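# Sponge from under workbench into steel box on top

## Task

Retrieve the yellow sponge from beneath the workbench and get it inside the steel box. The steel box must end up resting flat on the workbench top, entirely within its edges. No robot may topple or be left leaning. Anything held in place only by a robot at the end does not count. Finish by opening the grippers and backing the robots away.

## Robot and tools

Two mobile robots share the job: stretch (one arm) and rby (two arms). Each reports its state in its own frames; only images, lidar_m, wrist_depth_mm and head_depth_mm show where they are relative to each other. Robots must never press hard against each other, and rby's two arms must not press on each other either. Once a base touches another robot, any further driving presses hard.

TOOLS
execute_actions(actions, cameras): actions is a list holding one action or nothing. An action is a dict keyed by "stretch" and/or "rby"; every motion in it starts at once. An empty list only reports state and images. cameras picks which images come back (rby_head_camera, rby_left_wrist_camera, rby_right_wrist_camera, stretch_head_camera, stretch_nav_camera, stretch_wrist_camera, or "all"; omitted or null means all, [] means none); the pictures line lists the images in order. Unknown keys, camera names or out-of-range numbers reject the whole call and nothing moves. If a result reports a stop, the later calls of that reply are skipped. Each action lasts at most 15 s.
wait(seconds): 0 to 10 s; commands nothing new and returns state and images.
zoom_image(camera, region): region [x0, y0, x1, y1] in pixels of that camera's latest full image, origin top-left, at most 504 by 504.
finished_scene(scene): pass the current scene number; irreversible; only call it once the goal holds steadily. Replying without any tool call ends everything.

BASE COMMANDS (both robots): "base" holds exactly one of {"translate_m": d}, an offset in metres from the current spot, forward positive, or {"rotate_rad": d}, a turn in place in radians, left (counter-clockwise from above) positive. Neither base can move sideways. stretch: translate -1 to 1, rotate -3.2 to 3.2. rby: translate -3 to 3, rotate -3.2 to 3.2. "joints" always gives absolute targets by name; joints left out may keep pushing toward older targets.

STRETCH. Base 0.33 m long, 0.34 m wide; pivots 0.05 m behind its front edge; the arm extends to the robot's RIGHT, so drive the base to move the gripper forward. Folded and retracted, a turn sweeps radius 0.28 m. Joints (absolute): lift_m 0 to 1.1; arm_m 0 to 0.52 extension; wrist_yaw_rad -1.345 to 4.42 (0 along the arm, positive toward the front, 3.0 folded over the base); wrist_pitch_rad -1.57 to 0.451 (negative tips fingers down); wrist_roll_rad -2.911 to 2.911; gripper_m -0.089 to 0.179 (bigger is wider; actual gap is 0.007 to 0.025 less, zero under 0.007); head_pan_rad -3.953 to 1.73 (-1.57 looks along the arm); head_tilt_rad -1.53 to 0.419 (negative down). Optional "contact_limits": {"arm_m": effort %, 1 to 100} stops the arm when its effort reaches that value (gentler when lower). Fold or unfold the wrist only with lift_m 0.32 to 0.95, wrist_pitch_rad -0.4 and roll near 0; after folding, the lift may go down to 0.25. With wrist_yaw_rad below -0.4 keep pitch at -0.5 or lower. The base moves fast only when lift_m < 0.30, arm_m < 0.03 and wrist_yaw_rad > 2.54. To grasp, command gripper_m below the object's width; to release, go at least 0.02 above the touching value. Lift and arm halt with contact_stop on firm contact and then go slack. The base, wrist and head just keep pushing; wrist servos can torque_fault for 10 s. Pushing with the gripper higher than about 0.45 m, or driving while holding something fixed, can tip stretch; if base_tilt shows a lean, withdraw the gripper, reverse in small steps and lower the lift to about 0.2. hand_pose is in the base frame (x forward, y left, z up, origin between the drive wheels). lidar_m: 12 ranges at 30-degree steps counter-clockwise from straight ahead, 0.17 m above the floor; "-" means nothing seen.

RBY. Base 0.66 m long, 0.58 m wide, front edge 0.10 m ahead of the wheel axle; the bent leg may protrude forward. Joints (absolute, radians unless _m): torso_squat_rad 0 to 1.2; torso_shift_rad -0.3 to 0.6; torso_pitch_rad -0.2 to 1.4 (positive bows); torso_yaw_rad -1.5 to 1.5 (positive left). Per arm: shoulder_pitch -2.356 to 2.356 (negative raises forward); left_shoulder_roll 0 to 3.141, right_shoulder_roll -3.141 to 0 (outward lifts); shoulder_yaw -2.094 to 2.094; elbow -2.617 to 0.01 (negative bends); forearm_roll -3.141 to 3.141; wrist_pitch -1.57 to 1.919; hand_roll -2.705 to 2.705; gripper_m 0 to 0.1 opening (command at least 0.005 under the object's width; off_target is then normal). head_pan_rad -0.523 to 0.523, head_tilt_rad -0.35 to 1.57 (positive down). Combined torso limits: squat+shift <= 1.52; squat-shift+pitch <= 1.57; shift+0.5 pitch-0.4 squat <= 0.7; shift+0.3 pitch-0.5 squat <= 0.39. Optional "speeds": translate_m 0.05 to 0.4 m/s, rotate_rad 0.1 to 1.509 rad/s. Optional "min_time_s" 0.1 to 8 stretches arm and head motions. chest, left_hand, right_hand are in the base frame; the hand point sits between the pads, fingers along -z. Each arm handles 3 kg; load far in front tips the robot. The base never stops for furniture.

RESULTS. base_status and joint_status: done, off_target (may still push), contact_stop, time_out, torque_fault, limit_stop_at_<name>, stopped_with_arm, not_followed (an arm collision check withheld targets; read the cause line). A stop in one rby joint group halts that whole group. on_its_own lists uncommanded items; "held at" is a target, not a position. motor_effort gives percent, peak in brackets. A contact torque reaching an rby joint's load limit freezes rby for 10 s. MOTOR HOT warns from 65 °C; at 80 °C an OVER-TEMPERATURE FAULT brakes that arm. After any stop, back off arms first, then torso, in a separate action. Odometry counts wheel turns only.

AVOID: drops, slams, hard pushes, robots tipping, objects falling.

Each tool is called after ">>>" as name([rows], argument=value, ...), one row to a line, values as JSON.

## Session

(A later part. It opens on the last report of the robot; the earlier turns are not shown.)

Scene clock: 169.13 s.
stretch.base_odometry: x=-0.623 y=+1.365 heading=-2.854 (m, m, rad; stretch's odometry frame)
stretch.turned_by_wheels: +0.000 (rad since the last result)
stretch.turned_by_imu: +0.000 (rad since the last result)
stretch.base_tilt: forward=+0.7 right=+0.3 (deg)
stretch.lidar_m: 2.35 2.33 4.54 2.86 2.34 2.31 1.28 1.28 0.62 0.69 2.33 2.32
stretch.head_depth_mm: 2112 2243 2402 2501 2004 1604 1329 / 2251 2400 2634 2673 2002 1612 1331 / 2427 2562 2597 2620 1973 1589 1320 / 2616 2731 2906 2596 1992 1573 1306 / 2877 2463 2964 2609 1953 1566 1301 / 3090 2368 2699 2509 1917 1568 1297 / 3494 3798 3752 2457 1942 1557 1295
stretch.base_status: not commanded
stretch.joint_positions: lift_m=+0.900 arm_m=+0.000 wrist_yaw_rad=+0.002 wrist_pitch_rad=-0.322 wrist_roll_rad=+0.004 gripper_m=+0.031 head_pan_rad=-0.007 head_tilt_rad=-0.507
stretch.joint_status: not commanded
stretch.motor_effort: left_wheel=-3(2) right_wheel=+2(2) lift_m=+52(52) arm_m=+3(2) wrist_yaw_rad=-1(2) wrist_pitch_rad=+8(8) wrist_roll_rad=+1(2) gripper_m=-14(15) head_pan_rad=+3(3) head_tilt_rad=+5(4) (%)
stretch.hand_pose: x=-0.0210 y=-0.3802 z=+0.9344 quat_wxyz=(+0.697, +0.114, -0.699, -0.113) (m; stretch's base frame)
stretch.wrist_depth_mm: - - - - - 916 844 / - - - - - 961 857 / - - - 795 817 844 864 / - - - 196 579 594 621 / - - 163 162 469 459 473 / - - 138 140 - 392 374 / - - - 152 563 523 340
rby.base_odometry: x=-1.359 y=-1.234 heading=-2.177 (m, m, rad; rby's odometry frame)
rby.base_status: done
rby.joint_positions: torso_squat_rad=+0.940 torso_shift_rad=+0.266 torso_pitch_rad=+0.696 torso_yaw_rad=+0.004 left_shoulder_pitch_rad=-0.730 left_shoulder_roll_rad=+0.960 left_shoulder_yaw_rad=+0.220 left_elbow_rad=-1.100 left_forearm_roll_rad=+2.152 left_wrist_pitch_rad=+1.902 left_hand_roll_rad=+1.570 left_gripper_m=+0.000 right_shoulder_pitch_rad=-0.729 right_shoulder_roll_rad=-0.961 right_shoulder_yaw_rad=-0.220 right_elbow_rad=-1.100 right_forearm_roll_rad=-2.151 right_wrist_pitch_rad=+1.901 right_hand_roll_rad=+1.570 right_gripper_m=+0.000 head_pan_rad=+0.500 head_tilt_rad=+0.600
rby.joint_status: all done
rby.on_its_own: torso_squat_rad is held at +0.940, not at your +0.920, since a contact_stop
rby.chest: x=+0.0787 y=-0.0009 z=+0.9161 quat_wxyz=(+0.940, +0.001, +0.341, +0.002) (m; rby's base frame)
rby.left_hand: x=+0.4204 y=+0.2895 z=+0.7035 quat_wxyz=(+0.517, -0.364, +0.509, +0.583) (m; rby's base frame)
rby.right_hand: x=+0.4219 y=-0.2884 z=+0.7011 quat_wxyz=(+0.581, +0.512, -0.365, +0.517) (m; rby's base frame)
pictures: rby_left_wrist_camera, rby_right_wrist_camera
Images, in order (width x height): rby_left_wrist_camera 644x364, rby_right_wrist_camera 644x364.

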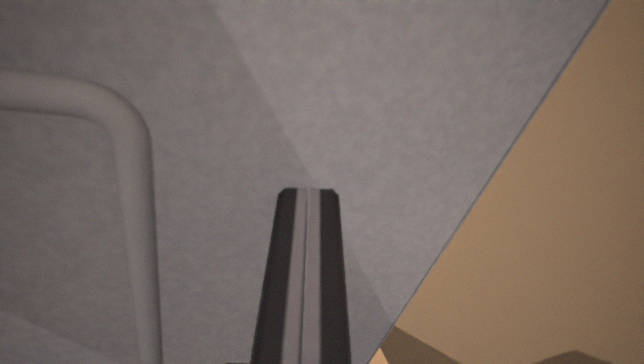

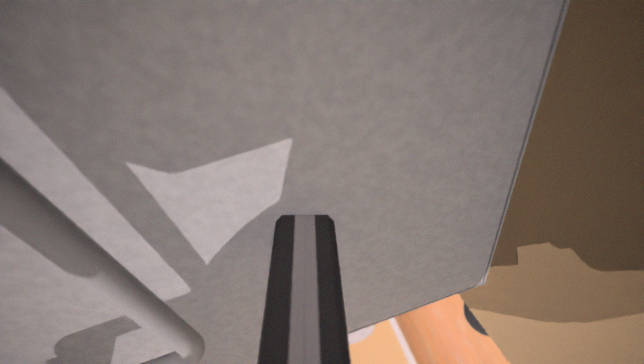

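>>> execute_actions([
  {"rby":{"joints":{"torso_shift_rad":0.33,"torso_squat_rad":0.93,"torso_pitch_rad":0.7,"torso_yaw_rad":0}}},
], cameras=["rby_left_wrist_camera","rby_right_wrist_camera"])

Scene clock: 171.10 s.
stretch.base_odometry: x=-0.623 y=+1.365 heading=-2.854 (m, m, rad; stretch's odometry frame)
stretch.turned_by_wheels: +0.000 (rad since the last result)
stretch.turned_by_imu: +0.000 (rad since the last result)
stretch.base_tilt: forward=+0.7 right=+0.4 (deg)
stretch.lidar_m: 2.35 2.33 4.55 2.86 2.33 2.31 1.28 1.29 0.62 0.69 2.33 2.32
stretch.head_depth_mm: 2126 2247 2405 2479 2011 1612 1329 / 2263 2431 2595 2650 1985 1589 1330 / 2435 2598 2594 2612 1971 1590 1322 / 2599 2727 2904 2589 1961 1590 1317 / 2857 2648 2948 2626 1952 1569 1308 / 3042 2391 2692 2506 1950 1553 1303 / 3347 3880 3798 2443 1933 1542 1287
stretch.base_status: not commanded
stretch.joint_positions: lift_m=+0.900 arm_m=+0.000 wrist_yaw_rad=+0.002 wrist_pitch_rad=-0.322 wrist_roll_rad=+0.004 gripper_m=+0.031 head_pan_rad=-0.007 head_tilt_rad=-0.507
stretch.joint_status: not commanded
stretch.motor_effort: left_wheel=-2(2) right_wheel=+1(1) lift_m=+52(52) arm_m=+2(3) wrist_yaw_rad=-1(3) wrist_pitch_rad=+8(8) wrist_roll_rad=+1(2) gripper_m=-16(15) head_pan_rad=+2(3) head_tilt_rad=+4(5) (%)
stretch.hand_pose: x=-0.0210 y=-0.3802 z=+0.9344 quat_wxyz=(+0.697, +0.114, -0.699, -0.113) (m; stretch's base frame)
stretch.wrist_depth_mm: - - - - - 968 837 / - - - - - - 878 / - - - 818 810 867 845 / - - - 196 581 595 616 / - - 164 162 464 449 469 / - - 138 139 - 384 382 / - - - 153 561 521 344
rby.base_odometry: x=-1.359 y=-1.234 heading=-2.176 (m, m, rad; rby's odometry frame)
rby.base_status: not commanded
rby.joint_positions: torso_squat_rad=+0.935 torso_shift_rad=+0.307 torso_pitch_rad=+0.693 torso_yaw_rad=+0.004 left_shoulder_pitch_rad=-0.725 left_shoulder_roll_rad=+0.956 left_shoulder_yaw_rad=+0.219 left_elbow_rad=-1.100 left_forearm_roll_rad=+2.152 left_wrist_pitch_rad=+1.902 left_hand_roll_rad=+1.570 left_gripper_m=+0.000 right_shoulder_pitch_rad=-0.729 right_shoulder_roll_rad=-0.961 right_shoulder_yaw_rad=-0.220 right_elbow_rad=-1.100 right_forearm_roll_rad=-2.151 right_wrist_pitch_rad=+1.901 right_hand_roll_rad=+1.570 right_gripper_m=+0.000 head_pan_rad=+0.500 head_tilt_rad=+0.600
rby.joint_status: torso_shift_rad contact_stop (moved +0.041 of +0.064); the others done
rby.on_its_own: torso_shift_rad is held at +0.308, not at your +0.330, since a contact_stop
rby.chest: x=+0.0952 y=-0.0011 z=+0.9151 quat_wxyz=(+0.941, +0.001, +0.340, +0.002) (m; rby's base frame)
rby.left_hand: x=+0.4354 y=+0.2888 z=+0.7012 quat_wxyz=(+0.516, -0.364, +0.511, +0.584) (m; rby's base frame)
rby.right_hand: x=+0.4389 y=-0.2883 z=+0.7007 quat_wxyz=(+0.581, +0.512, -0.365, +0.517) (m; rby's base frame)
pictures: rby_left_wrist_camera, rby_right_wrist_camera
Images, in order (width x height): rby_left_wrist_camera 644x364, rby_right_wrist_camera 644x364.

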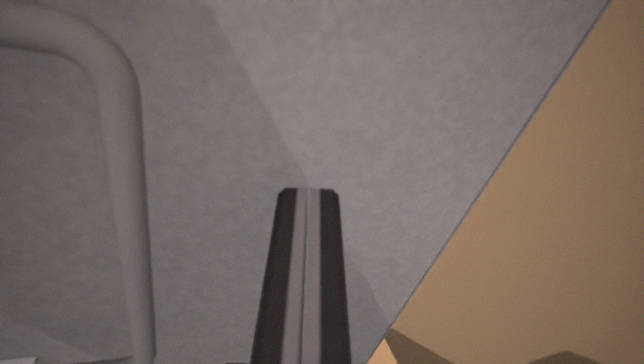

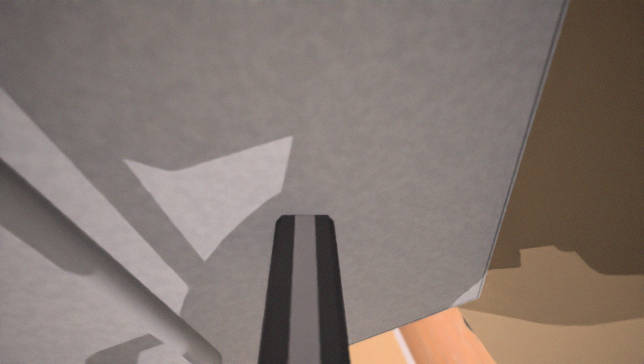

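>>> execute_actions([
  {"rby":{"joints":{"torso_shift_rad":0.295,"left_shoulder_pitch_rad":-0.73,"left_shoulder_roll_rad":0.935,"right_shoulder_roll_rad":-0.935}}},
], cameras=[])

>>> execute_actions([
  {"rby":{"joints":{"torso_squat_rad":0.65,"head_pan_rad":0,"head_tilt_rad":0.5}}},
], cameras=["rby_head_camera","rby_left_wrist_camera","rby_right_wrist_camera"])

Scene clock: 172.10 s.
stretch.base_odometry: x=-0.623 y=+1.365 heading=-2.854 (m, m, rad; stretch's odometry frame)
stretch.turned_by_wheels: +0.000 (rad since the last result)
stretch.turned_by_imu: +0.000 (rad since the last result)
stretch.base_tilt: forward=+0.6 right=+0.3 (deg)
stretch.lidar_m: 2.35 2.33 4.53 2.86 2.33 2.31 1.28 1.28 0.62 0.69 2.33 2.32
stretch.head_depth_mm: 2106 2242 2425 2505 2009 1600 1332 / 2265 2414 2580 2696 1985 1603 1329 / 2425 2575 2557 2644 1994 1587 1309 / 2619 2661 2883 2611 1977 1585 1313 / 2878 2623 2941 2597 1933 1559 1311 / 3070 2413 2652 2537 1914 1567 1294 / 3406 3775 3756 2433 1905 1548 1293
stretch.base_status: not commanded
stretch.joint_positions: lift_m=+0.900 arm_m=+0.000 wrist_yaw_rad=+0.002 wrist_pitch_rad=-0.322 wrist_roll_rad=+0.004 gripper_m=+0.031 head_pan_rad=-0.007 head_tilt_rad=-0.507
stretch.joint_status: not commanded
stretch.motor_effort: left_wheel=-2(2) right_wheel=+2(2) lift_m=+52(52) arm_m=+3(2) wrist_yaw_rad=-2(2) wrist_pitch_rad=+8(8) wrist_roll_rad=+2(1) gripper_m=-17(15) head_pan_rad=+3(3) head_tilt_rad=+5(5) (%)
stretch.hand_pose: x=-0.0210 y=-0.3802 z=+0.9344 quat_wxyz=(+0.697, +0.114, -0.699, -0.113) (m; stretch's base frame)
stretch.wrist_depth_mm: - - - - - 956 829 / - - - - - 980 866 / - - - 786 838 889 869 / - - - 194 573 596 622 / - - 164 163 471 451 465 / - - 138 139 - 395 383 / - - - 153 573 513 340
rby.base_odometry: x=-1.359 y=-1.234 heading=-2.177 (m, m, rad; rby's odometry frame)
rby.base_status: not commanded
rby.joint_positions: torso_squat_rad=+0.935 torso_shift_rad=+0.303 torso_pitch_rad=+0.691 torso_yaw_rad=+0.004 left_shoulder_pitch_rad=-0.727 left_shoulder_roll_rad=+0.941 left_shoulder_yaw_rad=+0.223 left_elbow_rad=-1.097 left_forearm_roll_rad=+2.151 left_wrist_pitch_rad=+1.903 left_hand_roll_rad=+1.570 left_gripper_m=-0.001 right_shoulder_pitch_rad=-0.728 right_shoulder_roll_rad=-0.941 right_shoulder_yaw_rad=-0.223 right_elbow_rad=-1.097 right_forearm_roll_rad=-2.151 right_wrist_pitch_rad=+1.901 right_hand_roll_rad=+1.570 right_gripper_m=+0.000 head_pan_rad=+0.500 head_tilt_rad=+0.600
rby.joint_status: torso_shift_rad contact_stop (moved -0.004 of -0.012); the others done
rby.chest: x=+0.0933 y=-0.0008 z=+0.9158 quat_wxyz=(+0.941, +0.001, +0.339, +0.002) (m; rby's base frame)
rby.left_hand: x=+0.4342 y=+0.2853 z=+0.7014 quat_wxyz=(+0.512, -0.369, +0.515, +0.580) (m; rby's base frame)
rby.right_hand: x=+0.4363 y=-0.2837 z=+0.6996 quat_wxyz=(+0.577, +0.518, -0.370, +0.512) (m; rby's base frame)
pictures: none
No camera images: the call's "cameras" was empty. Leave "cameras" out to get every camera's image.

not run: a stop came earlier in this reply.

>>> execute_actions([
  {"rby":{"joints":{"left_shoulder_pitch_rad":-0.727,"left_shoulder_roll_rad":0.941,"left_shoulder_yaw_rad":0.223,"left_elbow_rad":-1.097,"left_forearm_roll_rad":2.151,"left_wrist_pitch_rad":1.903,"left_hand_roll_rad":1.57,"right_shoulder_pitch_rad":-0.728,"right_shoulder_roll_rad":-0.941,"right_shoulder_yaw_rad":-0.223,"right_elbow_rad":-1.097,"right_forearm_roll_rad":-2.151,"right_wrist_pitch_rad":1.901,"right_hand_roll_rad":1.57}}},
], cameras=[])

>>> execute_actions([
  {"rby":{"joints":{"torso_squat_rad":0.7,"head_pan_rad":0,"head_tilt_rad":0.5}}},
], cameras=["rby_head_camera","rby_left_wrist_camera","rby_right_wrist_camera"])

Scene clock: 173.17 s.
stretch.base_odometry: x=-0.623 y=+1.365 heading=-2.854 (m, m, rad; stretch's odometry frame)
stretch.turned_by_wheels: +0.000 (rad since the last result)
stretch.turned_by_imu: +0.000 (rad since the last result)
stretch.base_tilt: forward=+0.6 right=+0.5 (deg)
stretch.lidar_m: 2.35 2.33 4.54 2.87 2.34 2.31 1.28 1.28 0.62 0.69 2.33 2.32
stretch.head_depth_mm: 2107 2237 2398 2505 2038 1597 1342 / 2248 2446 2613 2665 2009 1596 1331 / 2408 2600 2597 2619 2006 1596 1315 / 2612 2698 2859 2634 1964 1586 1317 / 2837 2607 2926 2591 1940 1572 1310 / 3105 2365 2679 2483 1958 1558 1306 / 3399 3923 3795 2446 1916 1551 1292
stretch.base_status: not commanded
stretch.joint_positions: lift_m=+0.900 arm_m=+0.000 wrist_yaw_rad=+0.002 wrist_pitch_rad=-0.322 wrist_roll_rad=+0.004 gripper_m=+0.031 head_pan_rad=-0.007 head_tilt_rad=-0.507
stretch.joint_status: not commanded
stretch.motor_effort: left_wheel=-2(2) right_wheel=+1(1) lift_m=+52(53) arm_m=+3(3) wrist_yaw_rad=-2(2) wrist_pitch_rad=+8(8) wrist_roll_rad=+2(2) gripper_m=-15(16) head_pan_rad=+3(2) head_tilt_rad=+5(5) (%)
stretch.hand_pose: x=-0.0210 y=-0.3802 z=+0.9344 quat_wxyz=(+0.697, +0.114, -0.699, -0.113) (m; stretch's base frame)
stretch.wrist_depth_mm: - - - - - 960 831 / - - - - - - 890 / - - - 790 818 868 858 / - - - 196 579 605 624 / - - 164 162 461 457 473 / - - 138 139 - 389 377 / - - - 152 566 512 342
rby.base_odometry: x=-1.359 y=-1.234 heading=-2.177 (m, m, rad; rby's odometry frame)
rby.base_status: not commanded
rby.joint_positions: torso_squat_rad=+0.935 torso_shift_rad=+0.303 torso_pitch_rad=+0.692 torso_yaw_rad=+0.004 left_shoulder_pitch_rad=-0.726 left_shoulder_roll_rad=+0.943 left_shoulder_yaw_rad=+0.224 left_elbow_rad=-1.096 left_forearm_roll_rad=+2.151 left_wrist_pitch_rad=+1.903 left_hand_roll_rad=+1.570 left_gripper_m=+0.000 right_shoulder_pitch_rad=-0.727 right_shoulder_roll_rad=-0.943 right_shoulder_yaw_rad=-0.224 right_elbow_rad=-1.096 right_forearm_roll_rad=-2.151 right_wrist_pitch_rad=+1.901 right_hand_roll_rad=+1.570 right_gripper_m=+0.000 head_pan_rad=+0.500 head_tilt_rad=+0.600
rby.joint_status: all done
rby.chest: x=+0.0935 y=-0.0009 z=+0.9157 quat_wxyz=(+0.941, +0.001, +0.339, +0.002) (m; rby's base frame)
rby.left_hand: x=+0.4343 y=+0.2864 z=+0.7013 quat_wxyz=(+0.512, -0.369, +0.514, +0.581) (m; rby's base frame)
rby.right_hand: x=+0.4365 y=-0.2846 z=+0.6992 quat_wxyz=(+0.578, +0.517, -0.370, +0.511) (m; rby's base frame)
pictures: none
No camera images: the call's "cameras" was empty. Leave "cameras" out to get every camera's image.

Scene clock: 174.17 s.
stretch.base_odometry: x=-0.623 y=+1.365 heading=-2.854 (m, m, rad; stretch's odometry frame)
stretch.turned_by_wheels: +0.000 (rad since the last result)
stretch.turned_by_imu: +0.000 (rad since the last result)
stretch.base_tilt: forward=+0.7 right=+0.4 (deg)
stretch.lidar_m: 2.35 2.33 4.54 2.86 2.34 2.30 1.28 1.28 0.62 0.69 2.33 2.32
stretch.head_depth_mm: 2112 2262 2404 2505 2004 1605 1337 / 2252 2421 2599 2625 1993 1602 1330 / 2425 2565 2602 2580 2012 1578 1324 / 2656 2650 2913 2632 1970 1572 1322 / 2830 2440 2949 2632 1948 1567 1302 / 3090 2400 2671 2496 1926 1581 1301 / 3427 3855 3727 2428 1957 1542 1290
stretch.base_status: not commanded
stretch.joint_positions: lift_m=+0.900 arm_m=+0.000 wrist_yaw_rad=+0.002 wrist_pitch_rad=-0.322 wrist_roll_rad=+0.004 gripper_m=+0.031 head_pan_rad=-0.007 head_tilt_rad=-0.507
stretch.joint_status: not commanded
stretch.motor_effort: left_wheel=-2(2) right_wheel=+2(2) lift_m=+52(52) arm_m=+3(2) wrist_yaw_rad=-3(2) wrist_pitch_rad=+8(8) wrist_roll_rad=+2(2) gripper_m=-16(16) head_pan_rad=+3(3) head_tilt_rad=+4(5) (%)
stretch.hand_pose: x=-0.0210 y=-0.3802 z=+0.9344 quat_wxyz=(+0.697, +0.114, -0.699, -0.113) (m; stretch's base frame)
stretch.wrist_depth_mm: - - - - - 920 839 / - - - - - 996 864 / - - - 821 829 879 868 / - - - 194 579 603 627 / - - 164 162 476 459 471 / - - 138 140 - 385 381 / - - - 153 564 521 340
rby.base_odometry: x=-1.359 y=-1.234 heading=-2.176 (m, m, rad; rby's odometry frame)
rby.base_status: not commanded
rby.joint_positions: torso_squat_rad=+0.903 torso_shift_rad=+0.302 torso_pitch_rad=+0.693 torso_yaw_rad=+0.005 left_shoulder_pitch_rad=-0.721 left_shoulder_roll_rad=+0.938 left_shoulder_yaw_rad=+0.222 left_elbow_rad=-1.094 left_forearm_roll_rad=+2.151 left_wrist_pitch_rad=+1.903 left_hand_roll_rad=+1.570 left_gripper_m=+0.000 right_shoulder_pitch_rad=-0.727 right_shoulder_roll_rad=-0.943 right_shoulder_yaw_rad=-0.224 right_elbow_rad=-1.096 right_forearm_roll_rad=-2.151 right_wrist_pitch_rad=+1.901 right_hand_roll_rad=+1.570 right_gripper_m=+0.000 head_pan_rad=+0.000 head_tilt_rad=+0.500
rby.joint_status: torso_squat_rad contact_stop (moved -0.032 of -0.235); the others done
rby.on_its_own: torso_squat_rad is held at +0.903, not at your +0.700, since a contact_stop
rby.chest: x=+0.0988 y=-0.0006 z=+0.9326 quat_wxyz=(+0.941, +0.001, +0.340, +0.002) (m; rby's base frame)
rby.left_hand: x=+0.4369 y=+0.2868 z=+0.7151 quat_wxyz=(+0.508, -0.367, +0.517, +0.583) (m; rby's base frame)
rby.right_hand: x=+0.4417 y=-0.2839 z=+0.7155 quat_wxyz=(+0.578, +0.518, -0.369, +0.511) (m; rby's base frame)
pictures: rby_head_camera, rby_left_wrist_camera, rby_right_wrist_camera
Images, in order (width x height): rby_head_camera 896x504, rby_left_wrist_camera 644x364, rby_right_wrist_camera 644x364.

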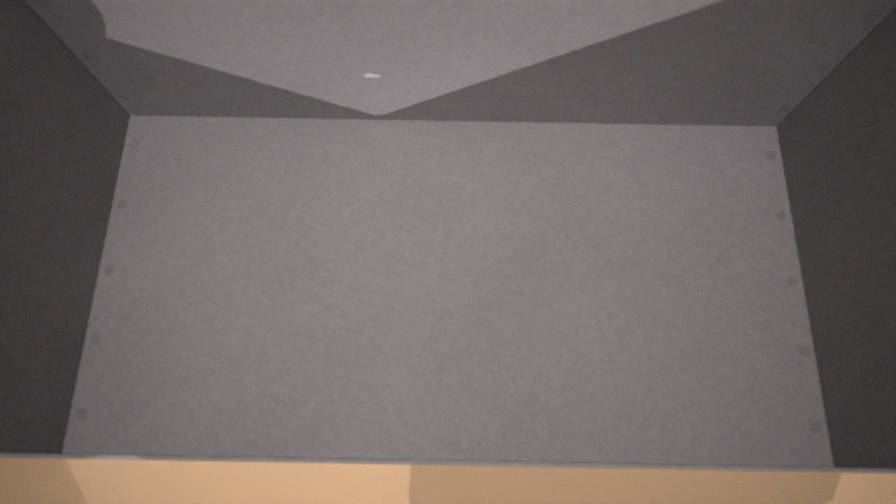

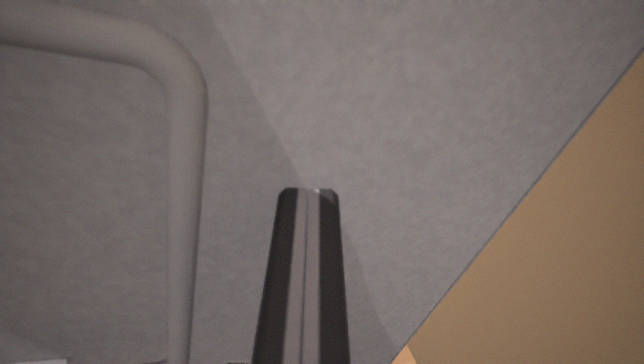

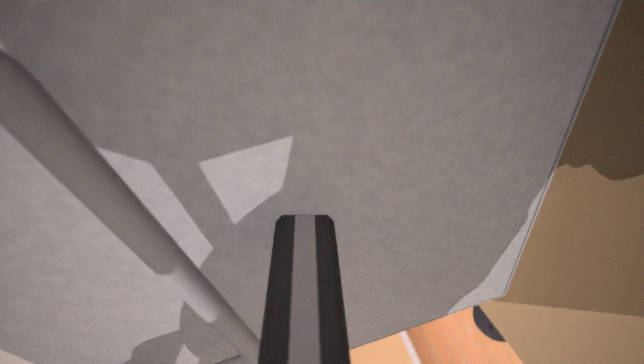

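>>> execute_actions([
  {"rby":{"joints":{"left_shoulder_pitch_rad":-0.721,"left_shoulder_roll_rad":0.945,"left_shoulder_yaw_rad":0.222,"left_elbow_rad":-1.094,"right_shoulder_pitch_rad":-0.727,"right_shoulder_roll_rad":-0.95,"right_shoulder_yaw_rad":-0.224,"right_elbow_rad":-1.096}}},
], cameras=[])

>>> execute_actions([
  {"rby":{"joints":{"torso_squat_rad":0.8}}},
], cameras=["rby_left_wrist_camera","rby_right_wrist_camera"])

Scene clock: 175.03 s.
stretch.base_odometry: x=-0.623 y=+1.365 heading=-2.854 (m, m, rad; stretch's odometry frame)
stretch.turned_by_wheels: +0.000 (rad since the last result)
stretch.turned_by_imu: +0.000 (rad since the last result)
stretch.base_tilt: forward=+0.7 right=+0.4 (deg)
stretch.lidar_m: 2.35 2.33 4.53 2.86 2.34 2.31 1.28 1.28 0.62 0.69 2.32 2.32
stretch.head_depth_mm: 2076 2269 2380 2530 2018 1605 1334 / 2271 2428 2562 2670 2016 1589 1322 / 2428 2569 2563 2605 1992 1582 1318 / 2624 2665 2878 2619 1978 1576 1313 / 2840 2450 2912 2562 1967 1573 1311 / 3070 2394 2656 2465 1965 1558 1295 / 3461 3835 3792 2416 1928 1554 1297
stretch.base_status: not commanded
stretch.joint_positions: lift_m=+0.900 arm_m=+0.000 wrist_yaw_rad=+0.002 wrist_pitch_rad=-0.322 wrist_roll_rad=+0.004 gripper_m=+0.031 head_pan_rad=-0.007 head_tilt_rad=-0.507
stretch.joint_status: not commanded
stretch.motor_effort: left_wheel=-2(2) right_wheel=+2(2) lift_m=+52(53) arm_m=+3(3) wrist_yaw_rad=-2(2) wrist_pitch_rad=+8(8) wrist_roll_rad=+2(2) gripper_m=-15(15) head_pan_rad=+3(2) head_tilt_rad=+5(5) (%)
stretch.hand_pose: x=-0.0210 y=-0.3802 z=+0.9344 quat_wxyz=(+0.697, +0.114, -0.699, -0.113) (m; stretch's base frame)
stretch.wrist_depth_mm: - - - - - 918 838 / - - - - - 996 856 / - - - 814 820 872 865 / - - - 195 583 602 634 / - - 163 162 472 454 473 / - - 137 139 - 385 381 / - - - 153 560 506 344
rby.base_odometry: x=-1.359 y=-1.234 heading=-2.177 (m, m, rad; rby's odometry frame)
rby.base_status: not commanded
rby.joint_positions: torso_squat_rad=+0.903 torso_shift_rad=+0.302 torso_pitch_rad=+0.693 torso_yaw_rad=+0.005 left_shoulder_pitch_rad=-0.717 left_shoulder_roll_rad=+0.942 left_shoulder_yaw_rad=+0.221 left_elbow_rad=-1.093 left_forearm_roll_rad=+2.151 left_wrist_pitch_rad=+1.903 left_hand_roll_rad=+1.570 left_gripper_m=+0.000 right_shoulder_pitch_rad=-0.727 right_shoulder_roll_rad=-0.950 right_shoulder_yaw_rad=-0.224 right_elbow_rad=-1.096 right_forearm_roll_rad=-2.151 right_wrist_pitch_rad=+1.901 right_hand_roll_rad=+1.570 right_gripper_m=+0.000 head_pan_rad=+0.000 head_tilt_rad=+0.500
rby.joint_status: all done
rby.on_its_own: torso_squat_rad is held at +0.903, not at your +0.700, since a contact_stop
rby.chest: x=+0.0988 y=-0.0007 z=+0.9326 quat_wxyz=(+0.941, +0.001, +0.339, +0.002) (m; rby's base frame)
rby.left_hand: x=+0.4361 y=+0.2883 z=+0.7145 quat_wxyz=(+0.507, -0.365, +0.517, +0.585) (m; rby's base frame)
rby.right_hand: x=+0.4421 y=-0.2863 z=+0.7165 quat_wxyz=(+0.580, +0.515, -0.368, +0.512) (m; rby's base frame)
pictures: none
No camera images: the call's "cameras" was empty. Leave "cameras" out to get every camera's image.

Scene clock: 175.90 s.
stretch.base_odometry: x=-0.623 y=+1.365 heading=-2.854 (m, m, rad; stretch's odometry frame)
stretch.turned_by_wheels: +0.000 (rad since the last result)
stretch.turned_by_imu: +0.000 (rad since the last result)
stretch.base_tilt: forward=+0.6 right=+0.2 (deg)
stretch.lidar_m: 2.34 2.33 4.54 2.87 2.33 2.31 1.28 1.28 0.62 0.69 2.32 2.32
stretch.head_depth_mm: 2094 2246 2411 2515 2028 1601 1338 / 2258 2428 2611 2668 2000 1609 1326 / 2429 2604 2599 2630 1999 1581 1320 / 2636 2709 2902 2616 1967 1583 1316 / 2851 2603 2901 2597 1954 1581 1312 / 3140 2383 2714 2525 1923 1553 1299 / 3471 3845 3786 2450 1925 1547 1295
stretch.base_status: not commanded
stretch.joint_positions: lift_m=+0.900 arm_m=+0.000 wrist_yaw_rad=+0.002 wrist_pitch_rad=-0.322 wrist_roll_rad=+0.004 gripper_m=+0.031 head_pan_rad=-0.007 head_tilt_rad=-0.507
stretch.joint_status: not commanded
stretch.motor_effort: left_wheel=-2(2) right_wheel=+1(2) lift_m=+52(52) arm_m=+2(2) wrist_yaw_rad=-3(1) wrist_pitch_rad=+8(8) wrist_roll_rad=+1(2) gripper_m=-16(16) head_pan_rad=+3(2) head_tilt_rad=+5(4) (%)
stretch.hand_pose: x=-0.0210 y=-0.3802 z=+0.9344 quat_wxyz=(+0.697, +0.114, -0.699, -0.113) (m; stretch's base frame)
stretch.wrist_depth_mm: - - - - - 955 827 / - - - - - - 864 / - - - 819 845 868 833 / - - - 196 582 603 620 / - - 163 162 470 462 469 / - - 139 139 - 387 379 / - - - 153 566 519 344
rby.base_odometry: x=-1.359 y=-1.234 heading=-2.176 (m, m, rad; rby's odometry frame)
rby.base_status: not commanded
rby.joint_positions: torso_squat_rad=+0.871 torso_shift_rad=+0.301 torso_pitch_rad=+0.693 torso_yaw_rad=+0.007 left_shoulder_pitch_rad=-0.712 left_shoulder_roll_rad=+0.939 left_shoulder_yaw_rad=+0.220 left_elbow_rad=-1.090 left_forearm_roll_rad=+2.151 left_wrist_pitch_rad=+1.903 left_hand_roll_rad=+1.570 left_gripper_m=+0.000 right_shoulder_pitch_rad=-0.726 right_shoulder_roll_rad=-0.950 right_shoulder_yaw_rad=-0.224 right_elbow_rad=-1.095 right_forearm_roll_rad=-2.150 right_wrist_pitch_rad=+1.901 right_hand_roll_rad=+1.570 right_gripper_m=+0.000 head_pan_rad=+0.000 head_tilt_rad=+0.500
rby.joint_status: torso_squat_rad contact_stop (moved -0.032 of -0.103)
rby.on_its_own: torso_squat_rad is held at +0.871, not at your +0.800, since a contact_stop
rby.chest: x=+0.1034 y=-0.0005 z=+0.9492 quat_wxyz=(+0.941, +0.001, +0.340, +0.003) (m; rby's base frame)
rby.left_hand: x=+0.4383 y=+0.2893 z=+0.7288 quat_wxyz=(+0.503, -0.364, +0.518, +0.588) (m; rby's base frame)
rby.right_hand: x=+0.4471 y=-0.2852 z=+0.7323 quat_wxyz=(+0.580, +0.516, -0.367, +0.513) (m; rby's base frame)
pictures: rby_left_wrist_camera, rby_right_wrist_camera
Images, in order (width x height): rby_left_wrist_camera 644x364, rby_right_wrist_camera 644x364.

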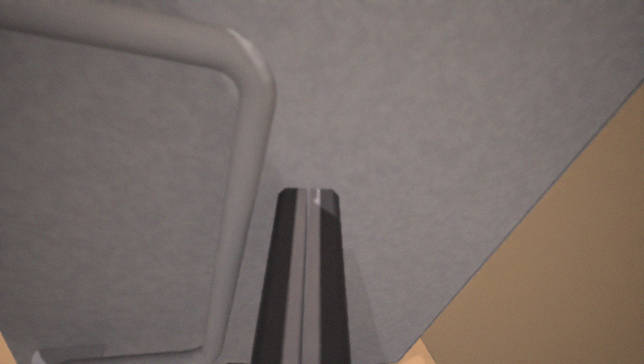

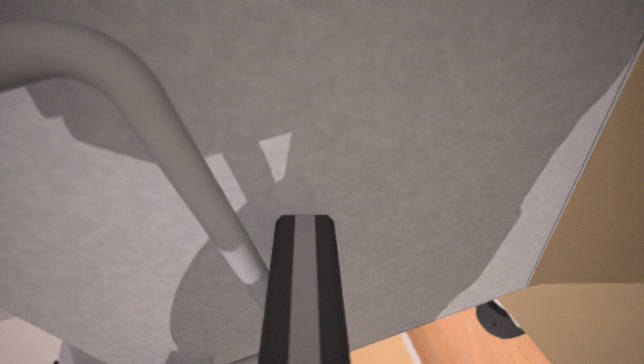

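>>> execute_actions([
  {"rby":{"joints":{"left_shoulder_pitch_rad":-0.727,"left_shoulder_roll_rad":0.965,"left_shoulder_yaw_rad":0.224,"left_elbow_rad":-1.096,"right_shoulder_pitch_rad":-0.727,"right_shoulder_roll_rad":-0.965,"head_pan_rad":0.5,"head_tilt_rad":0.6}}},
], cameras=["rby_head_camera"])

>>> execute_actions([
  {"rby":{"joints":{"torso_squat_rad":0.75,"torso_yaw_rad":0}}},
], cameras=["rby_head_camera","rby_left_wrist_camera","rby_right_wrist_camera"])

Scene clock: 177.67 s.
stretch.base_odometry: x=-0.623 y=+1.365 heading=-2.854 (m, m, rad; stretch's odometry frame)
stretch.turned_by_wheels: +0.000 (rad since the last result)
stretch.turned_by_imu: +0.000 (rad since the last result)
stretch.base_tilt: forward=+0.6 right=+0.3 (deg)
stretch.lidar_m: 2.34 2.33 4.54 2.86 2.34 2.31 1.28 1.28 0.62 0.69 2.33 2.32
stretch.head_depth_mm: 2104 2242 2377 2534 2026 1599 1337 / 2233 2426 2565 2687 1993 1599 1324 / 2450 2536 2574 2603 1987 1582 1318 / 2613 2704 2904 2649 1974 1584 1302 / 2870 2601 2935 2600 1953 1565 1296 / 3089 2397 2685 2490 1939 1553 1305 / 3451 3851 3806 2442 1928 1550 1299
stretch.base_status: not commanded
stretch.joint_positions: lift_m=+0.900 arm_m=+0.000 wrist_yaw_rad=+0.002 wrist_pitch_rad=-0.322 wrist_roll_rad=+0.004 gripper_m=+0.031 head_pan_rad=-0.007 head_tilt_rad=-0.507
stretch.joint_status: not commanded
stretch.motor_effort: left_wheel=-2(2) right_wheel=+2(2) lift_m=+52(52) arm_m=+3(3) wrist_yaw_rad=-2(3) wrist_pitch_rad=+8(8) wrist_roll_rad=+2(2) gripper_m=-15(16) head_pan_rad=+2(2) head_tilt_rad=+4(5) (%)
stretch.hand_pose: x=-0.0210 y=-0.3802 z=+0.9344 quat_wxyz=(+0.697, +0.114, -0.699, -0.113) (m; stretch's base frame)
stretch.wrist_depth_mm: - - - - - 964 819 / - - - - - 984 896 / - - - 784 807 859 867 / - - - 196 571 603 625 / - - 163 162 468 462 475 / - - 138 139 - 393 376 / - - - 154 567 531 340
rby.base_odometry: x=-1.359 y=-1.234 heading=-2.177 (m, m, rad; rby's odometry frame)
rby.base_status: not commanded
rby.joint_positions: torso_squat_rad=+0.871 torso_shift_rad=+0.302 torso_pitch_rad=+0.693 torso_yaw_rad=+0.006 left_shoulder_pitch_rad=-0.703 left_shoulder_roll_rad=+0.940 left_shoulder_yaw_rad=+0.218 left_elbow_rad=-1.088 left_forearm_roll_rad=+2.151 left_wrist_pitch_rad=+1.903 left_hand_roll_rad=+1.570 left_gripper_m=+0.000 right_shoulder_pitch_rad=-0.726 right_shoulder_roll_rad=-0.964 right_shoulder_yaw_rad=-0.223 right_elbow_rad=-1.096 right_forearm_roll_rad=-2.150 right_wrist_pitch_rad=+1.901 right_hand_roll_rad=+1.570 right_gripper_m=+0.000 head_pan_rad=+0.500 head_tilt_rad=+0.600
rby.joint_status: left_shoulder_pitch_rad contact_stop (moved +0.009 of -0.015); left_shoulder_roll_rad contact_stop (moved +0.001 of +0.026); the others done
rby.on_its_own: torso_squat_rad is held at +0.871, not at your +0.800, since a contact_stop; left_shoulder_pitch_rad is held at -0.706, not at your -0.727, since a contact_stop; left_shoulder_roll_rad is held at +0.942, not at your +0.965, since a contact_stop
rby.chest: x=+0.1037 y=-0.0008 z=+0.9492 quat_wxyz=(+0.941, +0.002, +0.340, +0.003) (m; rby's base frame)
rby.left_hand: x=+0.4361 y=+0.2903 z=+0.7262 quat_wxyz=(+0.500, -0.361, +0.520, +0.591) (m; rby's base frame)
rby.right_hand: x=+0.4479 y=-0.2896 z=+0.7339 quat_wxyz=(+0.583, +0.511, -0.365, +0.516) (m; rby's base frame)
pictures: rby_head_camera
Images, in order (width x height): rby_head_camera 896x504.

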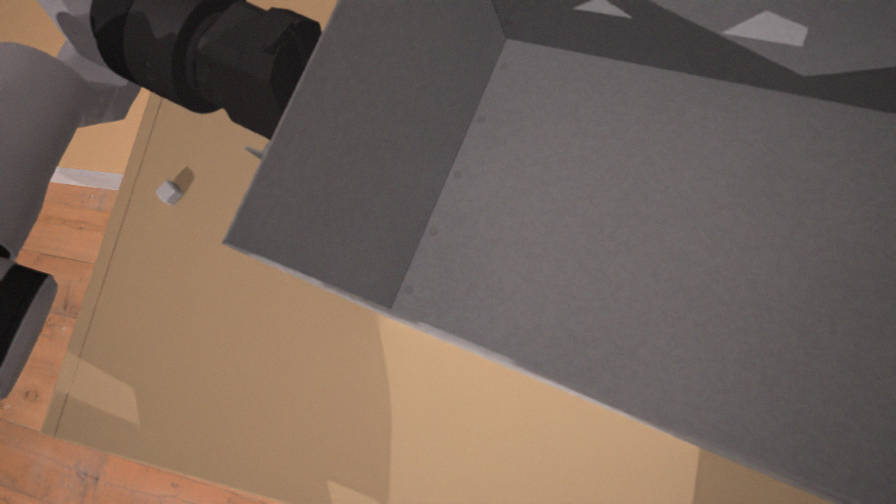

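not run: a stop came earlier in this reply.

>>> execute_actions([
  {"rby":{"joints":{"torso_squat_rad":0.91,"torso_yaw_rad":0}}},
], cameras=[])

>>> execute_actions([
  {"rby":{"joints":{"left_shoulder_pitch_rad":-0.727,"left_shoulder_roll_rad":1.0,"left_shoulder_yaw_rad":0.224,"left_elbow_rad":-1.096,"right_shoulder_roll_rad":-0.98}}},
], cameras=["rby_head_camera","rby_left_wrist_camera"])

>>> execute_actions([
  {"rby":{"joints":{"torso_squat_rad":0.75}}},
], cameras=["rby_head_camera","rby_left_wrist_camera","rby_right_wrist_camera"])

Scene clock: 179.57 s.
stretch.base_odometry: x=-0.623 y=+1.365 heading=-2.854 (m, m, rad; stretch's odometry frame)
stretch.turned_by_wheels: +0.000 (rad since the last result)
stretch.turned_by_imu: +0.000 (rad since the last result)
stretch.base_tilt: forward=+0.5 right=+0.3 (deg)
stretch.lidar_m: 2.35 2.33 4.54 2.87 2.33 2.31 1.28 1.28 0.62 0.69 2.33 2.31
stretch.head_depth_mm: 2102 2249 2377 2523 2013 1599 1328 / 2262 2422 2618 2620 2016 1603 1329 / 2424 2615 2586 2596 1988 1589 1322 / 2635 2695 2917 2632 1970 1592 1315 / 2882 2458 2956 2619 1968 1566 1309 / 3090 2407 2731 2487 1937 1560 1295 / 3419 3804 3753 2444 1932 1550 1301
stretch.base_status: not commanded
stretch.joint_positions: lift_m=+0.900 arm_m=+0.000 wrist_yaw_rad=+0.002 wrist_pitch_rad=-0.322 wrist_roll_rad=+0.004 gripper_m=+0.031 head_pan_rad=-0.007 head_tilt_rad=-0.507
stretch.joint_status: not commanded
stretch.motor_effort: left_wheel=-2(2) right_wheel=+1(2) lift_m=+52(52) arm_m=+2(3) wrist_yaw_rad=-1(3) wrist_pitch_rad=+8(8) wrist_roll_rad=+2(2) gripper_m=-16(16) head_pan_rad=+2(3) head_tilt_rad=+5(5) (%)
stretch.hand_pose: x=-0.0210 y=-0.3802 z=+0.9344 quat_wxyz=(+0.697, +0.114, -0.699, -0.113) (m; stretch's base frame)
stretch.wrist_depth_mm: - - - - - 957 837 / - - - - - 989 879 / - - - 802 829 865 861 / - - - 194 579 590 619 / - - 164 162 469 458 475 / - - 138 139 - 387 378 / - - - 153 573 518 341
rby.base_odometry: x=-1.359 y=-1.234 heading=-2.177 (m, m, rad; rby's odometry frame)
rby.base_status: not commanded
rby.joint_positions: torso_squat_rad=+0.910 torso_shift_rad=+0.302 torso_pitch_rad=+0.693 torso_yaw_rad=+0.000 left_shoulder_pitch_rad=-0.706 left_shoulder_roll_rad=+0.942 left_shoulder_yaw_rad=+0.219 left_elbow_rad=-1.089 left_forearm_roll_rad=+2.151 left_wrist_pitch_rad=+1.903 left_hand_roll_rad=+1.570 left_gripper_m=+0.000 right_shoulder_pitch_rad=-0.727 right_shoulder_roll_rad=-0.965 right_shoulder_yaw_rad=-0.223 right_elbow_rad=-1.096 right_forearm_roll_rad=-2.151 right_wrist_pitch_rad=+1.901 right_hand_roll_rad=+1.570 right_gripper_m=+0.000 head_pan_rad=+0.500 head_tilt_rad=+0.600
rby.joint_status: all done
rby.on_its_own: left_shoulder_pitch_rad is held at -0.706, not at your -0.727, since a contact_stop; left_shoulder_roll_rad is held at +0.942, not at your +0.965, since a contact_stop
rby.chest: x=+0.0973 y=-0.0008 z=+0.9288 quat_wxyz=(+0.941, +0.001, +0.340, +0.000) (m; rby's base frame)
rby.left_hand: x=+0.4322 y=+0.2881 z=+0.7062 quat_wxyz=(+0.503, -0.361, +0.520, +0.588) (m; rby's base frame)
rby.right_hand: x=+0.4404 y=-0.2920 z=+0.7151 quat_wxyz=(+0.585, +0.509, -0.365, +0.515) (m; rby's base frame)
pictures: none
No camera images: the call's "cameras" was empty. Leave "cameras" out to get every camera's image.

Scene clock: 180.67 s.
stretch.base_odometry: x=-0.623 y=+1.365 heading=-2.854 (m, m, rad; stretch's odometry frame)
stretch.turned_by_wheels: +0.000 (rad since the last result)
stretch.turned_by_imu: +0.000 (rad since the last result)
stretch.base_tilt: forward=+0.5 right=+0.3 (deg)
stretch.lidar_m: 2.34 2.33 4.55 2.86 2.33 2.31 1.28 1.28 0.62 0.69 2.33 2.32
stretch.head_depth_mm: 2114 2252 2446 2525 2009 1592 1337 / 2258 2415 2568 2671 1982 1589 1326 / 2433 2609 2623 2604 1989 1584 1313 / 2662 2658 2864 2621 1979 1573 1315 / 2808 2466 2991 2575 1972 1571 1304 / 3144 2362 2652 2479 1955 1565 1308 / 3422 3860 3860 2411 1934 1549 1300
stretch.base_status: not commanded
stretch.joint_positions: lift_m=+0.900 arm_m=+0.000 wrist_yaw_rad=+0.002 wrist_pitch_rad=-0.322 wrist_roll_rad=+0.004 gripper_m=+0.031 head_pan_rad=-0.007 head_tilt_rad=-0.507
stretch.joint_status: not commanded
stretch.motor_effort: left_wheel=-2(2) right_wheel=+2(2) lift_m=+52(53) arm_m=+3(2) wrist_yaw_rad=-2(2) wrist_pitch_rad=+8(8) wrist_roll_rad=+2(2) gripper_m=-16(15) head_pan_rad=+3(2) head_tilt_rad=+5(4) (%)
stretch.hand_pose: x=-0.0210 y=-0.3802 z=+0.9344 quat_wxyz=(+0.697, +0.114, -0.699, -0.113) (m; stretch's base frame)
stretch.wrist_depth_mm: - - - - - 948 817 / - - - - - 978 870 / - - - 809 833 841 847 / - - - 194 585 608 633 / - - 163 162 470 458 480 / - - 138 140 - 395 379 / - - - 153 561 515 342
rby.base_odometry: x=-1.359 y=-1.234 heading=-2.176 (m, m, rad; rby's odometry frame)
rby.base_status: not commanded
rby.joint_positions: torso_squat_rad=+0.910 torso_shift_rad=+0.301 torso_pitch_rad=+0.692 torso_yaw_rad=+0.000 left_shoulder_pitch_rad=-0.706 left_shoulder_roll_rad=+0.981 left_shoulder_yaw_rad=+0.220 left_elbow_rad=-1.090 left_forearm_roll_rad=+2.151 left_wrist_pitch_rad=+1.903 left_hand_roll_rad=+1.570 left_gripper_m=+0.000 right_shoulder_pitch_rad=-0.727 right_shoulder_roll_rad=-0.980 right_shoulder_yaw_rad=-0.224 right_elbow_rad=-1.096 right_forearm_roll_rad=-2.151 right_wrist_pitch_rad=+1.901 right_hand_roll_rad=+1.570 right_gripper_m=+0.000 head_pan_rad=+0.500 head_tilt_rad=+0.600
rby.joint_status: left_shoulder_pitch_rad contact_stop (moved +0.000 of -0.021); left_shoulder_roll_rad contact_stop (moved +0.039 of +0.058); the others done
rby.chest: x=+0.0970 y=-0.0007 z=+0.9289 quat_wxyz=(+0.941, +0.001, +0.339, +0.000) (m; rby's base frame)
rby.left_hand: x=+0.4344 y=+0.2988 z=+0.7118 quat_wxyz=(+0.513, -0.354, +0.507, +0.596) (m; rby's base frame)
rby.right_hand: x=+0.4414 y=-0.2958 z=+0.7176 quat_wxyz=(+0.588, +0.504, -0.363, +0.519) (m; rby's base frame)
pictures: rby_head_camera, rby_left_wrist_camera
Images, in order (width x height): rby_head_camera 896x504, rby_left_wrist_camera 644x364.

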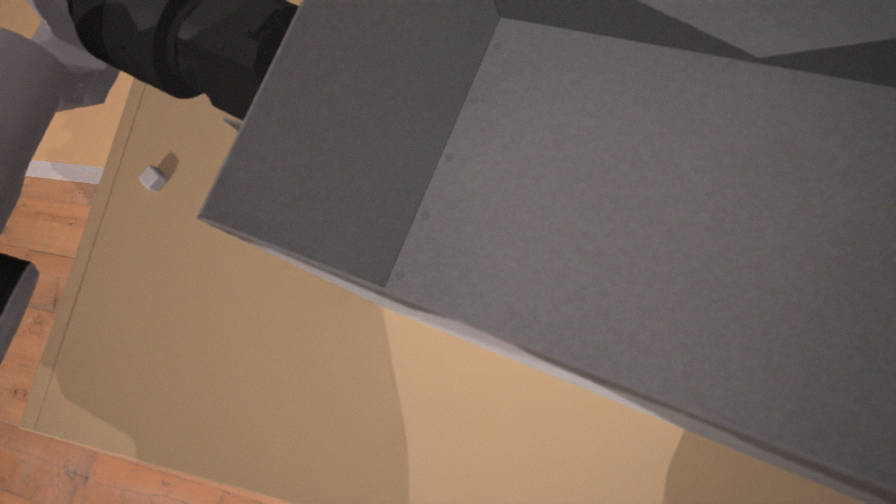

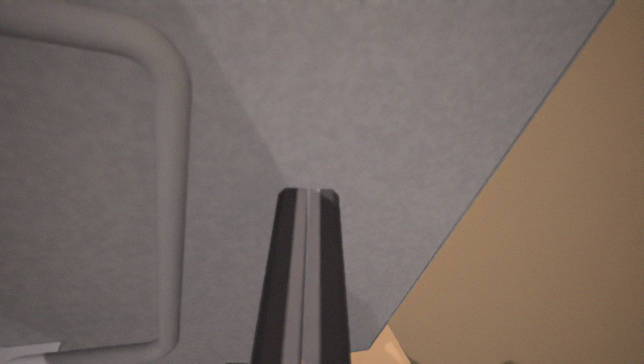

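not run: a stop came earlier in this reply.

>>> execute_actions([
  {"rby":{"joints":{"left_shoulder_pitch_rad":-0.706,"left_shoulder_roll_rad":1.02,"left_shoulder_yaw_rad":0.36,"left_elbow_rad":-1.09},"min_time_s":1.5}},
], cameras=["rby_head_camera","rby_left_wrist_camera"])

Scene clock: 183.43 s.
stretch.base_odometry: x=-0.623 y=+1.365 heading=-2.854 (m, m, rad; stretch's odometry frame)
stretch.turned_by_wheels: +0.000 (rad since the last result)
stretch.turned_by_imu: +0.000 (rad since the last result)
stretch.base_tilt: forward=+0.6 right=+0.4 (deg)
stretch.lidar_m: 2.35 2.33 4.55 2.87 2.34 2.31 1.28 1.28 0.62 0.68 2.33 2.31
stretch.head_depth_mm: 2111 2215 2402 2503 2009 1597 1332 / 2252 2401 2623 2692 2010 1589 1324 / 2453 2536 2585 2631 1989 1591 1316 / 2624 2696 2898 2612 1960 1571 1313 / 2848 2502 2949 2589 1946 1566 1313 / 3114 2437 2717 2535 1961 1557 1315 / 3493 3862 3748 2428 1936 1549 1292
stretch.base_status: not commanded
stretch.joint_positions: lift_m=+0.900 arm_m=+0.000 wrist_yaw_rad=+0.002 wrist_pitch_rad=-0.322 wrist_roll_rad=+0.004 gripper_m=+0.031 head_pan_rad=-0.007 head_tilt_rad=-0.507
stretch.joint_status: not commanded
stretch.motor_effort: left_wheel=-2(2) right_wheel=+2(2) lift_m=+52(53) arm_m=+3(3) wrist_yaw_rad=-3(2) wrist_pitch_rad=+8(8) wrist_roll_rad=+2(2) gripper_m=-15(15) head_pan_rad=+3(3) head_tilt_rad=+5(5) (%)
stretch.hand_pose: x=-0.0210 y=-0.3802 z=+0.9344 quat_wxyz=(+0.697, +0.114, -0.699, -0.113) (m; stretch's base frame)
stretch.wrist_depth_mm: - - - - - 949 841 / - - - - - 975 846 / - - - 817 818 840 834 / - - - 195 580 594 613 / - - 164 162 471 457 467 / - - 138 140 - 391 382 / - - - 153 569 523 342
rby.base_odometry: x=-1.359 y=-1.234 heading=-2.176 (m, m, rad; rby's odometry frame)
rby.base_status: not commanded
rby.joint_positions: torso_squat_rad=+0.910 torso_shift_rad=+0.301 torso_pitch_rad=+0.692 torso_yaw_rad=+0.001 left_shoulder_pitch_rad=-0.701 left_shoulder_roll_rad=+1.015 left_shoulder_yaw_rad=+0.359 left_elbow_rad=-1.088 left_forearm_roll_rad=+2.151 left_wrist_pitch_rad=+1.903 left_hand_roll_rad=+1.570 left_gripper_m=+0.000 right_shoulder_pitch_rad=-0.727 right_shoulder_roll_rad=-0.980 right_shoulder_yaw_rad=-0.224 right_elbow_rad=-1.096 right_forearm_roll_rad=-2.151 right_wrist_pitch_rad=+1.901 right_hand_roll_rad=+1.570 right_gripper_m=+0.000 head_pan_rad=+0.500 head_tilt_rad=+0.600
rby.joint_status: all done
rby.chest: x=+0.0970 y=-0.0007 z=+0.9289 quat_wxyz=(+0.941, +0.001, +0.339, +0.000) (m; rby's base frame)
rby.left_hand: x=+0.4555 y=+0.3275 z=+0.7457 quat_wxyz=(+0.515, -0.405, +0.459, +0.600) (m; rby's base frame)
rby.right_hand: x=+0.4414 y=-0.2957 z=+0.7176 quat_wxyz=(+0.588, +0.504, -0.363, +0.519) (m; rby's base frame)
pictures: rby_head_camera, rby_left_wrist_camera
Images, in order (width x height): rby_head_camera 896x504, rby_left_wrist_camera 644x364.

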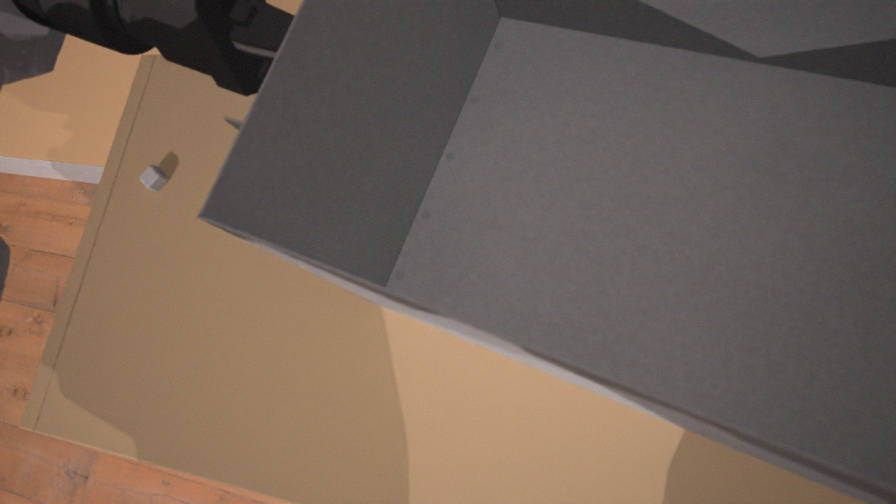

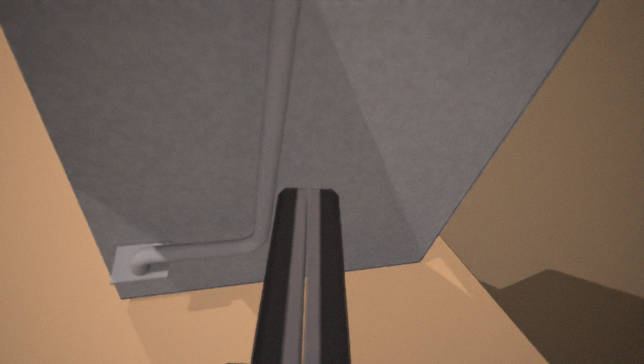

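>>> execute_actions([
  {"rby":{"joints":{"left_shoulder_pitch_rad":-0.727,"left_shoulder_roll_rad":0.985,"left_shoulder_yaw_rad":0.24,"left_elbow_rad":-1.096},"min_time_s":1.5}},
], cameras=["rby_left_wrist_camera"])

>>> execute_actions([
  {"rby":{"joints":{"torso_squat_rad":0.78}}},
], cameras=["rby_head_camera","rby_left_wrist_camera","rby_right_wrist_camera"])

Scene clock: 186.30 s.
stretch.base_odometry: x=-0.623 y=+1.365 heading=-2.854 (m, m, rad; stretch's odometry frame)
stretch.turned_by_wheels: +0.000 (rad since the last result)
stretch.turned_by_imu: +0.000 (rad since the last result)
stretch.base_tilt: forward=+0.5 right=+0.4 (deg)
stretch.lidar_m: 2.35 2.33 4.55 2.87 2.33 2.31 1.28 1.28 0.62 0.69 2.33 2.31
stretch.head_depth_mm: 2079 2265 2376 2525 2008 1591 1332 / 2244 2442 2626 2698 2023 1593 1331 / 2419 2541 2587 2653 1992 1585 1332 / 2630 2657 2902 2605 1964 1578 1321 / 2866 2464 2908 2581 1966 1582 1311 / 3123 2389 2701 2512 1914 1558 1293 / 3474 3870 3808 2419 1919 1550 1297
stretch.base_status: not commanded
stretch.joint_positions: lift_m=+0.900 arm_m=+0.000 wrist_yaw_rad=+0.002 wrist_pitch_rad=-0.322 wrist_roll_rad=+0.004 gripper_m=+0.031 head_pan_rad=-0.007 head_tilt_rad=-0.507
stretch.joint_status: not commanded
stretch.motor_effort: left_wheel=-2(2) right_wheel=+2(2) lift_m=+52(52) arm_m=+2(3) wrist_yaw_rad=-1(2) wrist_pitch_rad=+8(8) wrist_roll_rad=+2(1) gripper_m=-17(15) head_pan_rad=+3(3) head_tilt_rad=+4(4) (%)
stretch.hand_pose: x=-0.0210 y=-0.3802 z=+0.9344 quat_wxyz=(+0.697, +0.114, -0.699, -0.113) (m; stretch's base frame)
stretch.wrist_depth_mm: - - - - - 945 836 / - - - - - - 863 / - - - 798 820 901 855 / - - - 194 575 599 613 / - - 164 162 472 458 469 / - - 138 140 - 392 373 / - - - 153 572 515 343
rby.base_odometry: x=-1.359 y=-1.234 heading=-2.175 (m, m, rad; rby's odometry frame)
rby.base_status: not commanded
rby.joint_positions: torso_squat_rad=+0.910 torso_shift_rad=+0.300 torso_pitch_rad=+0.690 torso_yaw_rad=+0.002 left_shoulder_pitch_rad=-0.720 left_shoulder_roll_rad=+0.987 left_shoulder_yaw_rad=+0.243 left_elbow_rad=-1.093 left_forearm_roll_rad=+2.151 left_wrist_pitch_rad=+1.902 left_hand_roll_rad=+1.570 left_gripper_m=+0.000 right_shoulder_pitch_rad=-0.727 right_shoulder_roll_rad=-0.980 right_shoulder_yaw_rad=-0.224 right_elbow_rad=-1.096 right_forearm_roll_rad=-2.151 right_wrist_pitch_rad=+1.901 right_hand_roll_rad=+1.570 right_gripper_m=+0.000 head_pan_rad=+0.500 head_tilt_rad=+0.600
rby.joint_status: all done
rby.chest: x=+0.0959 y=-0.0006 z=+0.9293 quat_wxyz=(+0.941, +0.001, +0.338, +0.001) (m; rby's base frame)
rby.left_hand: x=+0.4413 y=+0.3020 z=+0.7229 quat_wxyz=(+0.518, -0.368, +0.495, +0.592) (m; rby's base frame)
rby.right_hand: x=+0.4413 y=-0.2949 z=+0.7187 quat_wxyz=(+0.587, +0.503, -0.363, +0.520) (m; rby's base frame)
pictures: rby_left_wrist_camera
Images, in order (width x height): rby_left_wrist_camera 644x364.

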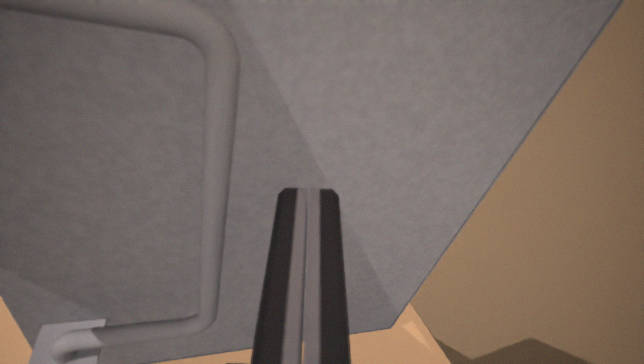

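Scene clock: 187.07 s.
stretch.base_odometry: x=-0.623 y=+1.365 heading=-2.854 (m, m, rad; stretch's odometry frame)
stretch.turned_by_wheels: +0.000 (rad since the last result)
stretch.turned_by_imu: +0.000 (rad since the last result)
stretch.base_tilt: forward=+0.7 right=+0.3 (deg)
stretch.lidar_m: 2.35 2.33 4.53 2.87 2.33 2.31 1.28 1.28 0.62 0.69 2.33 2.32
stretch.head_depth_mm: 2130 2255 2413 2523 2028 1600 1333 / 2242 2405 2607 2709 1995 1600 1335 / 2431 2593 2577 2605 1978 1599 1321 / 2634 2635 2842 2626 1953 1571 1317 / 2870 2629 2918 2589 1948 1566 1301 / 3080 2388 2679 2498 1941 1562 1303 / 3395 3889 3730 2436 1922 1551 1296
stretch.base_status: not commanded
stretch.joint_positions: lift_m=+0.900 arm_m=+0.000 wrist_yaw_rad=+0.002 wrist_pitch_rad=-0.322 wrist_roll_rad=+0.004 gripper_m=+0.031 head_pan_rad=-0.007 head_tilt_rad=-0.507
stretch.joint_status: not commanded
stretch.motor_effort: left_wheel=-2(3) right_wheel=+2(2) lift_m=+52(52) arm_m=+3(2) wrist_yaw_rad=-3(2) wrist_pitch_rad=+8(8) wrist_roll_rad=+2(1) gripper_m=-17(16) head_pan_rad=+2(3) head_tilt_rad=+5(5) (%)
stretch.hand_pose: x=-0.0210 y=-0.3802 z=+0.9344 quat_wxyz=(+0.697, +0.114, -0.699, -0.113) (m; stretch's base frame)
stretch.wrist_depth_mm: - - - - - 976 839 / - - - - - 972 874 / - - - 796 826 867 875 / - - - 196 568 606 611 / - - 164 162 472 459 475 / - - 138 139 - 393 378 / - - - 153 553 516 340
rby.base_odometry: x=-1.359 y=-1.234 heading=-2.175 (m, m, rad; rby's odometry frame)
rby.base_status: not commanded
rby.joint_positions: torso_squat_rad=+0.896 torso_shift_rad=+0.298 torso_pitch_rad=+0.689 torso_yaw_rad=+0.005 left_shoulder_pitch_rad=-0.718 left_shoulder_roll_rad=+0.981 left_shoulder_yaw_rad=+0.239 left_elbow_rad=-1.092 left_forearm_roll_rad=+2.151 left_wrist_pitch_rad=+1.903 left_hand_roll_rad=+1.570 left_gripper_m=+0.000 right_shoulder_pitch_rad=-0.727 right_shoulder_roll_rad=-0.980 right_shoulder_yaw_rad=-0.224 right_elbow_rad=-1.096 right_forearm_roll_rad=-2.151 right_wrist_pitch_rad=+1.901 right_hand_roll_rad=+1.570 right_gripper_m=+0.000 head_pan_rad=+0.500 head_tilt_rad=+0.600
rby.joint_status: torso_squat_rad contact_stop (moved -0.014 of -0.130)
rby.on_its_own: torso_squat_rad is held at +0.896, not at your +0.780, since a contact_stop
rby.chest: x=+0.0970 y=-0.0003 z=+0.9372 quat_wxyz=(+0.941, +0.001, +0.338, +0.003) (m; rby's base frame)
rby.left_hand: x=+0.4405 y=+0.3017 z=+0.7294 quat_wxyz=(+0.516, -0.368, +0.498, +0.592) (m; rby's base frame)
rby.right_hand: x=+0.4435 y=-0.2936 z=+0.7268 quat_wxyz=(+0.585, +0.504, -0.363, +0.521) (m; rby's base frame)
pictures: rby_head_camera, rby_left_wrist_camera, rby_right_wrist_camera
Images, in order (width x height): rby_head_camera 896x504, rby_left_wrist_camera 644x364, rby_right_wrist_camera 644x364.

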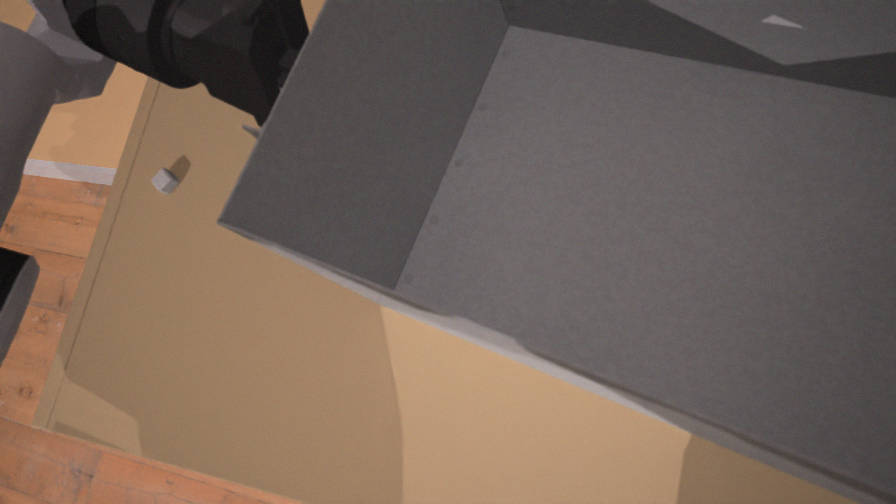

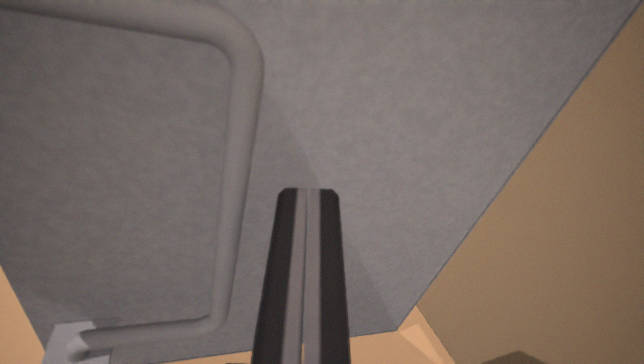

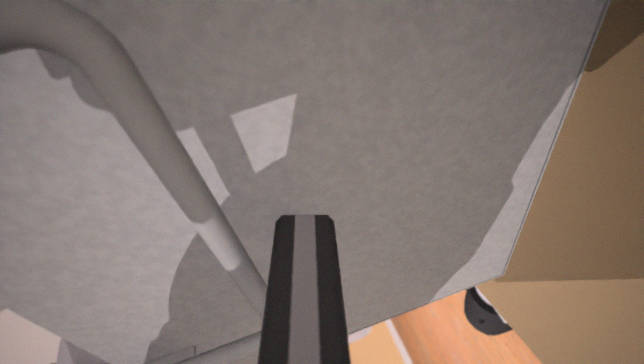

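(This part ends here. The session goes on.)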